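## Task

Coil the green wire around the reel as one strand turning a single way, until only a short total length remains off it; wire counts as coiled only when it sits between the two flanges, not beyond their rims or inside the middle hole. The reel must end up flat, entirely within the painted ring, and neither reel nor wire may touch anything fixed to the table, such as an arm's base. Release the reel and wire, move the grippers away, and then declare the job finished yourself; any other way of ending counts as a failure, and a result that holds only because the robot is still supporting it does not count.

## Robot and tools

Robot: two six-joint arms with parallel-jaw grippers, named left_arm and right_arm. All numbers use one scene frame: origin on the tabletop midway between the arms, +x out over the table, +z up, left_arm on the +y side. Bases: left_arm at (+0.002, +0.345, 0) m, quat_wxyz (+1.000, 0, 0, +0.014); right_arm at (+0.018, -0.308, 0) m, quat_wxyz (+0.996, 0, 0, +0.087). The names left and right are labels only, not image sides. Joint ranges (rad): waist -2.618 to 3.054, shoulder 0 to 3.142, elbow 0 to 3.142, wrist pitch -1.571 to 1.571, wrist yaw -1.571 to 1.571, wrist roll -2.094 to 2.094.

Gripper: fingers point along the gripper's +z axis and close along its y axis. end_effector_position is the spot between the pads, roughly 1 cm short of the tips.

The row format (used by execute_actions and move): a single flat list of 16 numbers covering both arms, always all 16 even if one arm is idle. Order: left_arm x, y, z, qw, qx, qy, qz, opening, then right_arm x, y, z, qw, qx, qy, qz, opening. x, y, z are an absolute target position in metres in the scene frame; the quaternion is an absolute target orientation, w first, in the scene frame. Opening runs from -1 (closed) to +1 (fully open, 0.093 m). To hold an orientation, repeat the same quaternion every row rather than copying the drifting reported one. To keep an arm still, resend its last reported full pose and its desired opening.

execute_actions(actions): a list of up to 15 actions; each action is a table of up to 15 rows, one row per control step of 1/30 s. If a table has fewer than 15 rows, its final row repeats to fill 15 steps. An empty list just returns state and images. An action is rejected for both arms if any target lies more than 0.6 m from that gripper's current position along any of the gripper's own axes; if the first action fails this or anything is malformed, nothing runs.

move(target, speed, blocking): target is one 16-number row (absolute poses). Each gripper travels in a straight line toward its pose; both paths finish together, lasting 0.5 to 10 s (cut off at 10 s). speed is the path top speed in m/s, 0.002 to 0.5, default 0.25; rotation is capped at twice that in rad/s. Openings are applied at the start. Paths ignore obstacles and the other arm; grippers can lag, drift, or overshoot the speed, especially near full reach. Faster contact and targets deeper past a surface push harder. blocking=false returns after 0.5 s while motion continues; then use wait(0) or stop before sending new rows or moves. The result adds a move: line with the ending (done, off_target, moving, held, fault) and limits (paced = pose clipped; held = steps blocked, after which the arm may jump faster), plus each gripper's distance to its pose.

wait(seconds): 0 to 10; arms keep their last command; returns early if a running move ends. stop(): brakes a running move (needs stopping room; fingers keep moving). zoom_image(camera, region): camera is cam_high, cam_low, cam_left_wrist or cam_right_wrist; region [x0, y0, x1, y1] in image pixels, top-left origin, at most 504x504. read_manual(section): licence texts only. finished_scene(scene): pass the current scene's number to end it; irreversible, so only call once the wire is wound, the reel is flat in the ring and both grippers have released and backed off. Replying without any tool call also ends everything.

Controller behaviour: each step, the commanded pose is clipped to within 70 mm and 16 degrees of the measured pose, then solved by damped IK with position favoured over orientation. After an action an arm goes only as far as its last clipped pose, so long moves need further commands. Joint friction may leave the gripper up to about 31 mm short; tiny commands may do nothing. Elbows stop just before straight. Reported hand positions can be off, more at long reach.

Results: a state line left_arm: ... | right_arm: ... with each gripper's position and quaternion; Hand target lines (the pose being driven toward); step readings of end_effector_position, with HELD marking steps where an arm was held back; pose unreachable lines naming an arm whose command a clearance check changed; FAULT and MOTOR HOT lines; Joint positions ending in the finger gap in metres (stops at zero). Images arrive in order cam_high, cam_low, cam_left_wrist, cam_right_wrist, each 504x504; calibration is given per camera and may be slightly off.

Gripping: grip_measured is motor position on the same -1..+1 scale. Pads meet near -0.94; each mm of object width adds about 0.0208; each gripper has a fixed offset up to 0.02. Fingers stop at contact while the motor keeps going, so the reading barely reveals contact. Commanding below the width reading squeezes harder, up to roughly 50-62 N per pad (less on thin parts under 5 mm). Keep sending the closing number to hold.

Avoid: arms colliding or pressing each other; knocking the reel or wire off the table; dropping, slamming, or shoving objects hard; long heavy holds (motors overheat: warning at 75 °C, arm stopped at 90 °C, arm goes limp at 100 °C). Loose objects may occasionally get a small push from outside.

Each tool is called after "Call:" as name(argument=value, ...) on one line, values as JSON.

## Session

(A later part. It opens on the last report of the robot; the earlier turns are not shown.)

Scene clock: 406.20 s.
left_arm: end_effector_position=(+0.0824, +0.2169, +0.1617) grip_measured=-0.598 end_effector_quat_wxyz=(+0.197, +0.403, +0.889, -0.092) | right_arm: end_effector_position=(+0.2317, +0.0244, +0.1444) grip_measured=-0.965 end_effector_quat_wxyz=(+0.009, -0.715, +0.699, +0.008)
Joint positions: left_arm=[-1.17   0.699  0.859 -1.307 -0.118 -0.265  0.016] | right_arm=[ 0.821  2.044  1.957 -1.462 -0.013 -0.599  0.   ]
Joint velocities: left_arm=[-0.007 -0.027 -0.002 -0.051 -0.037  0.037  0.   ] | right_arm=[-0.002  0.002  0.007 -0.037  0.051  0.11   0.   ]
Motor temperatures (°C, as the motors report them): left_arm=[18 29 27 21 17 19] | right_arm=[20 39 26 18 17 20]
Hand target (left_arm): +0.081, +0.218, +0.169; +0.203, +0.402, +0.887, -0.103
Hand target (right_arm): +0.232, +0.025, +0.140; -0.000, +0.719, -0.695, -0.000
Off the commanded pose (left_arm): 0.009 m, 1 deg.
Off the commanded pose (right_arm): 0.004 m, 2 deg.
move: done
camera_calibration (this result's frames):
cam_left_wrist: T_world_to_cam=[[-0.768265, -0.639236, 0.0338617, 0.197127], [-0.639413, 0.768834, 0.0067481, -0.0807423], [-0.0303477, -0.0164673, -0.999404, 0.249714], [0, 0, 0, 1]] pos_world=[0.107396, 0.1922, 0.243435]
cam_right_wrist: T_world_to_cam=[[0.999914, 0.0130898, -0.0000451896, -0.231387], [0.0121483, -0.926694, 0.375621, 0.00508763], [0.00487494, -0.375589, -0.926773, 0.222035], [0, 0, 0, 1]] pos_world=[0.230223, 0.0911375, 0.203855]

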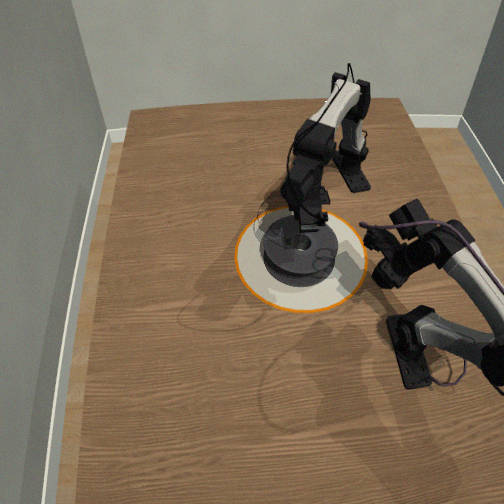

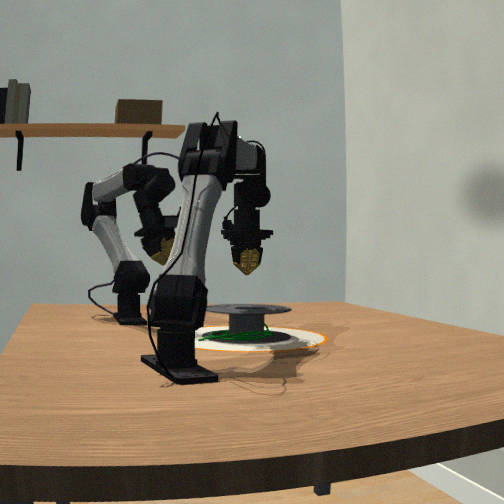

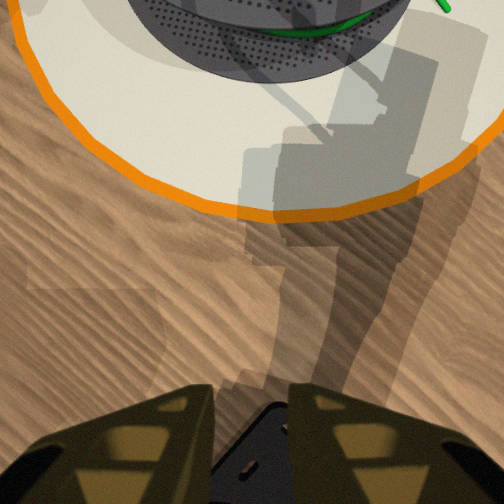

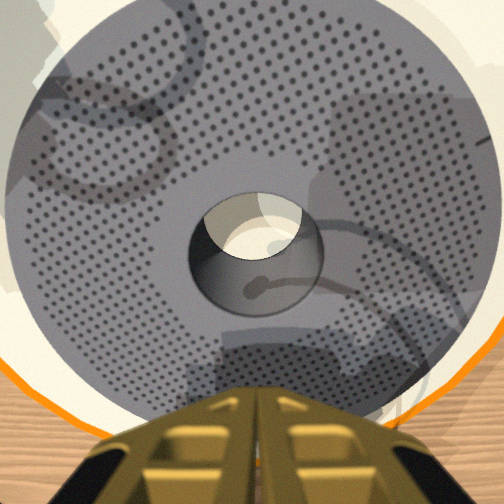

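Call:
move(target=[0.08,0.22,0.17,0.2,0.4,0.88,-0.1,-0.6,0.18,-0.17,0.17,0,-0.5,0.866,0,-0.97], speed=0.25)

Call:
zoom_image(camera="cam_low", region=[170,290,350,370])

Call:
zoom_image(camera="cam_high", region=[220,190,390,330])

Scene clock: 408.03 s.
left_arm: end_effector_position=(+0.0812, +0.2190, +0.1606) grip_measured=-0.598 end_effector_quat_wxyz=(+0.193, +0.405, +0.889, -0.089) | right_arm: end_effector_position=(+0.1852, -0.1610, +0.1766) grip_measured=-0.965 end_effector_quat_wxyz=(+0.011, -0.506, +0.862, +0.009)
Joint positions: left_arm=[-1.17   0.699  0.859 -1.318 -0.117 -0.263  0.016] | right_arm=[ 0.539  1.373  1.319 -1.491 -0.013 -0.349  0.   ]
Joint velocities: left_arm=[ 0.002 -0.012 -0.002 -0.037 -0.022  0.007 -0.   ] | right_arm=[ 0.002  0.002 -0.007 -0.051 -0.007  0.007  0.   ]
Motor temperatures (°C, as the motors report them): left_arm=[18 29 28 21 17 19] | right_arm=[20 39 26 18 17 20]
Hand target (left_arm): +0.080, +0.220, +0.170; +0.202, +0.403, +0.887, -0.101
Hand target (right_arm): +0.180, -0.169, +0.173; -0.001, -0.500, +0.866, +0.006
Off the commanded pose (left_arm): 0.009 m, 2 deg.
Off the commanded pose (right_arm): 0.012 m, 2 deg.
move: off_target (right_arm)
camera_calibration (this result's frames):
cam_left_wrist: T_world_to_cam=[[-0.769824, -0.637481, 0.0314589, 0.19766], [-0.637277, 0.770438, 0.017441, -0.0853051], [-0.0353554, -0.0066216, -0.999353, 0.246881], [0, 0, 0, 1]] pos_world=[0.106529, 0.193361, 0.241991]
cam_right_wrist: T_world_to_cam=[[0.86832, -0.495981, -0.00482623, -0.239238], [-0.458751, -0.806764, 0.372398, -0.0711399], [-0.188596, -0.321146, -0.928061, 0.227276], [0, 0, 0, 1]] pos_world=[0.217963, -0.103062, 0.236264]

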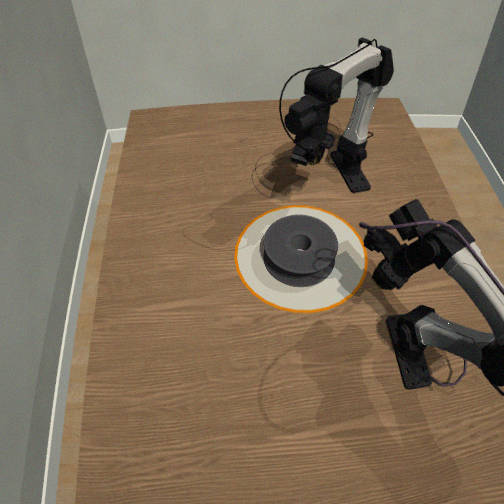

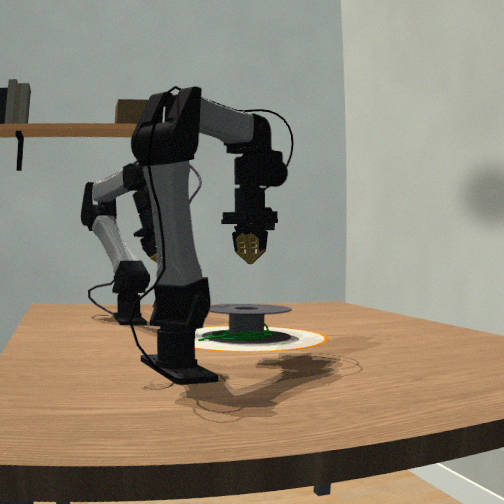

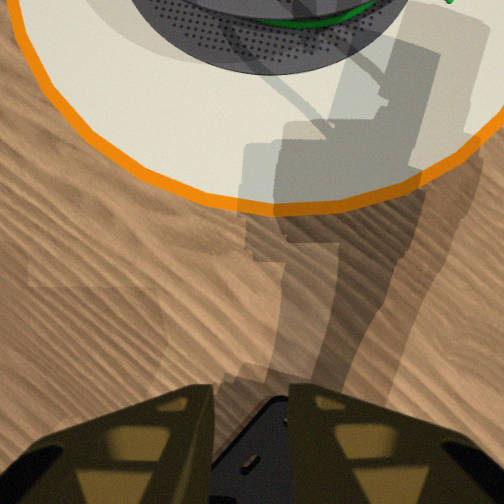

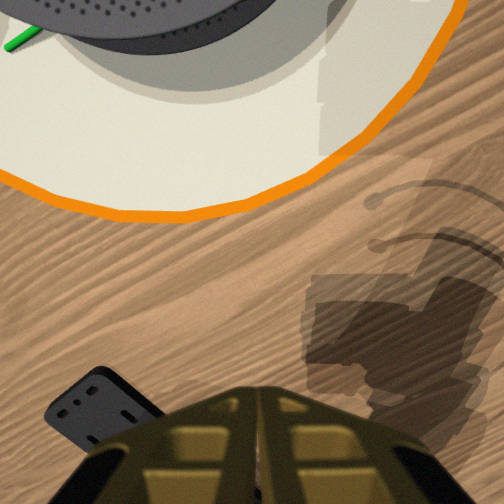

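Region (170, 290, 350, 370) of cam_low's 504x504 image, scaled by 2.800, with more detail than that image has.

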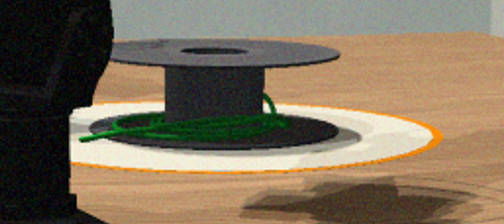

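Region (220, 190, 390, 330) of cam_high's 504x504 image, scaled by 2.965, with more detail than that image has; it fills the top 415 rows of this view, and the rest is white.

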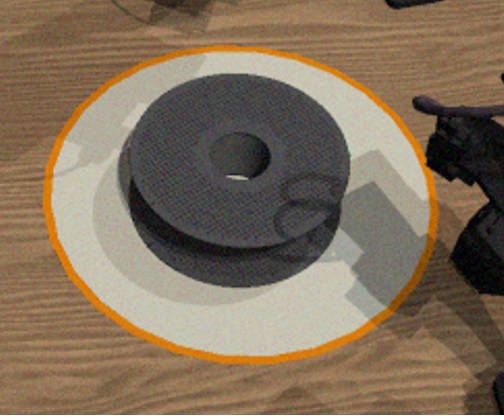

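Call:
finished_scene(scene=2)

The scene is finished: the task was done.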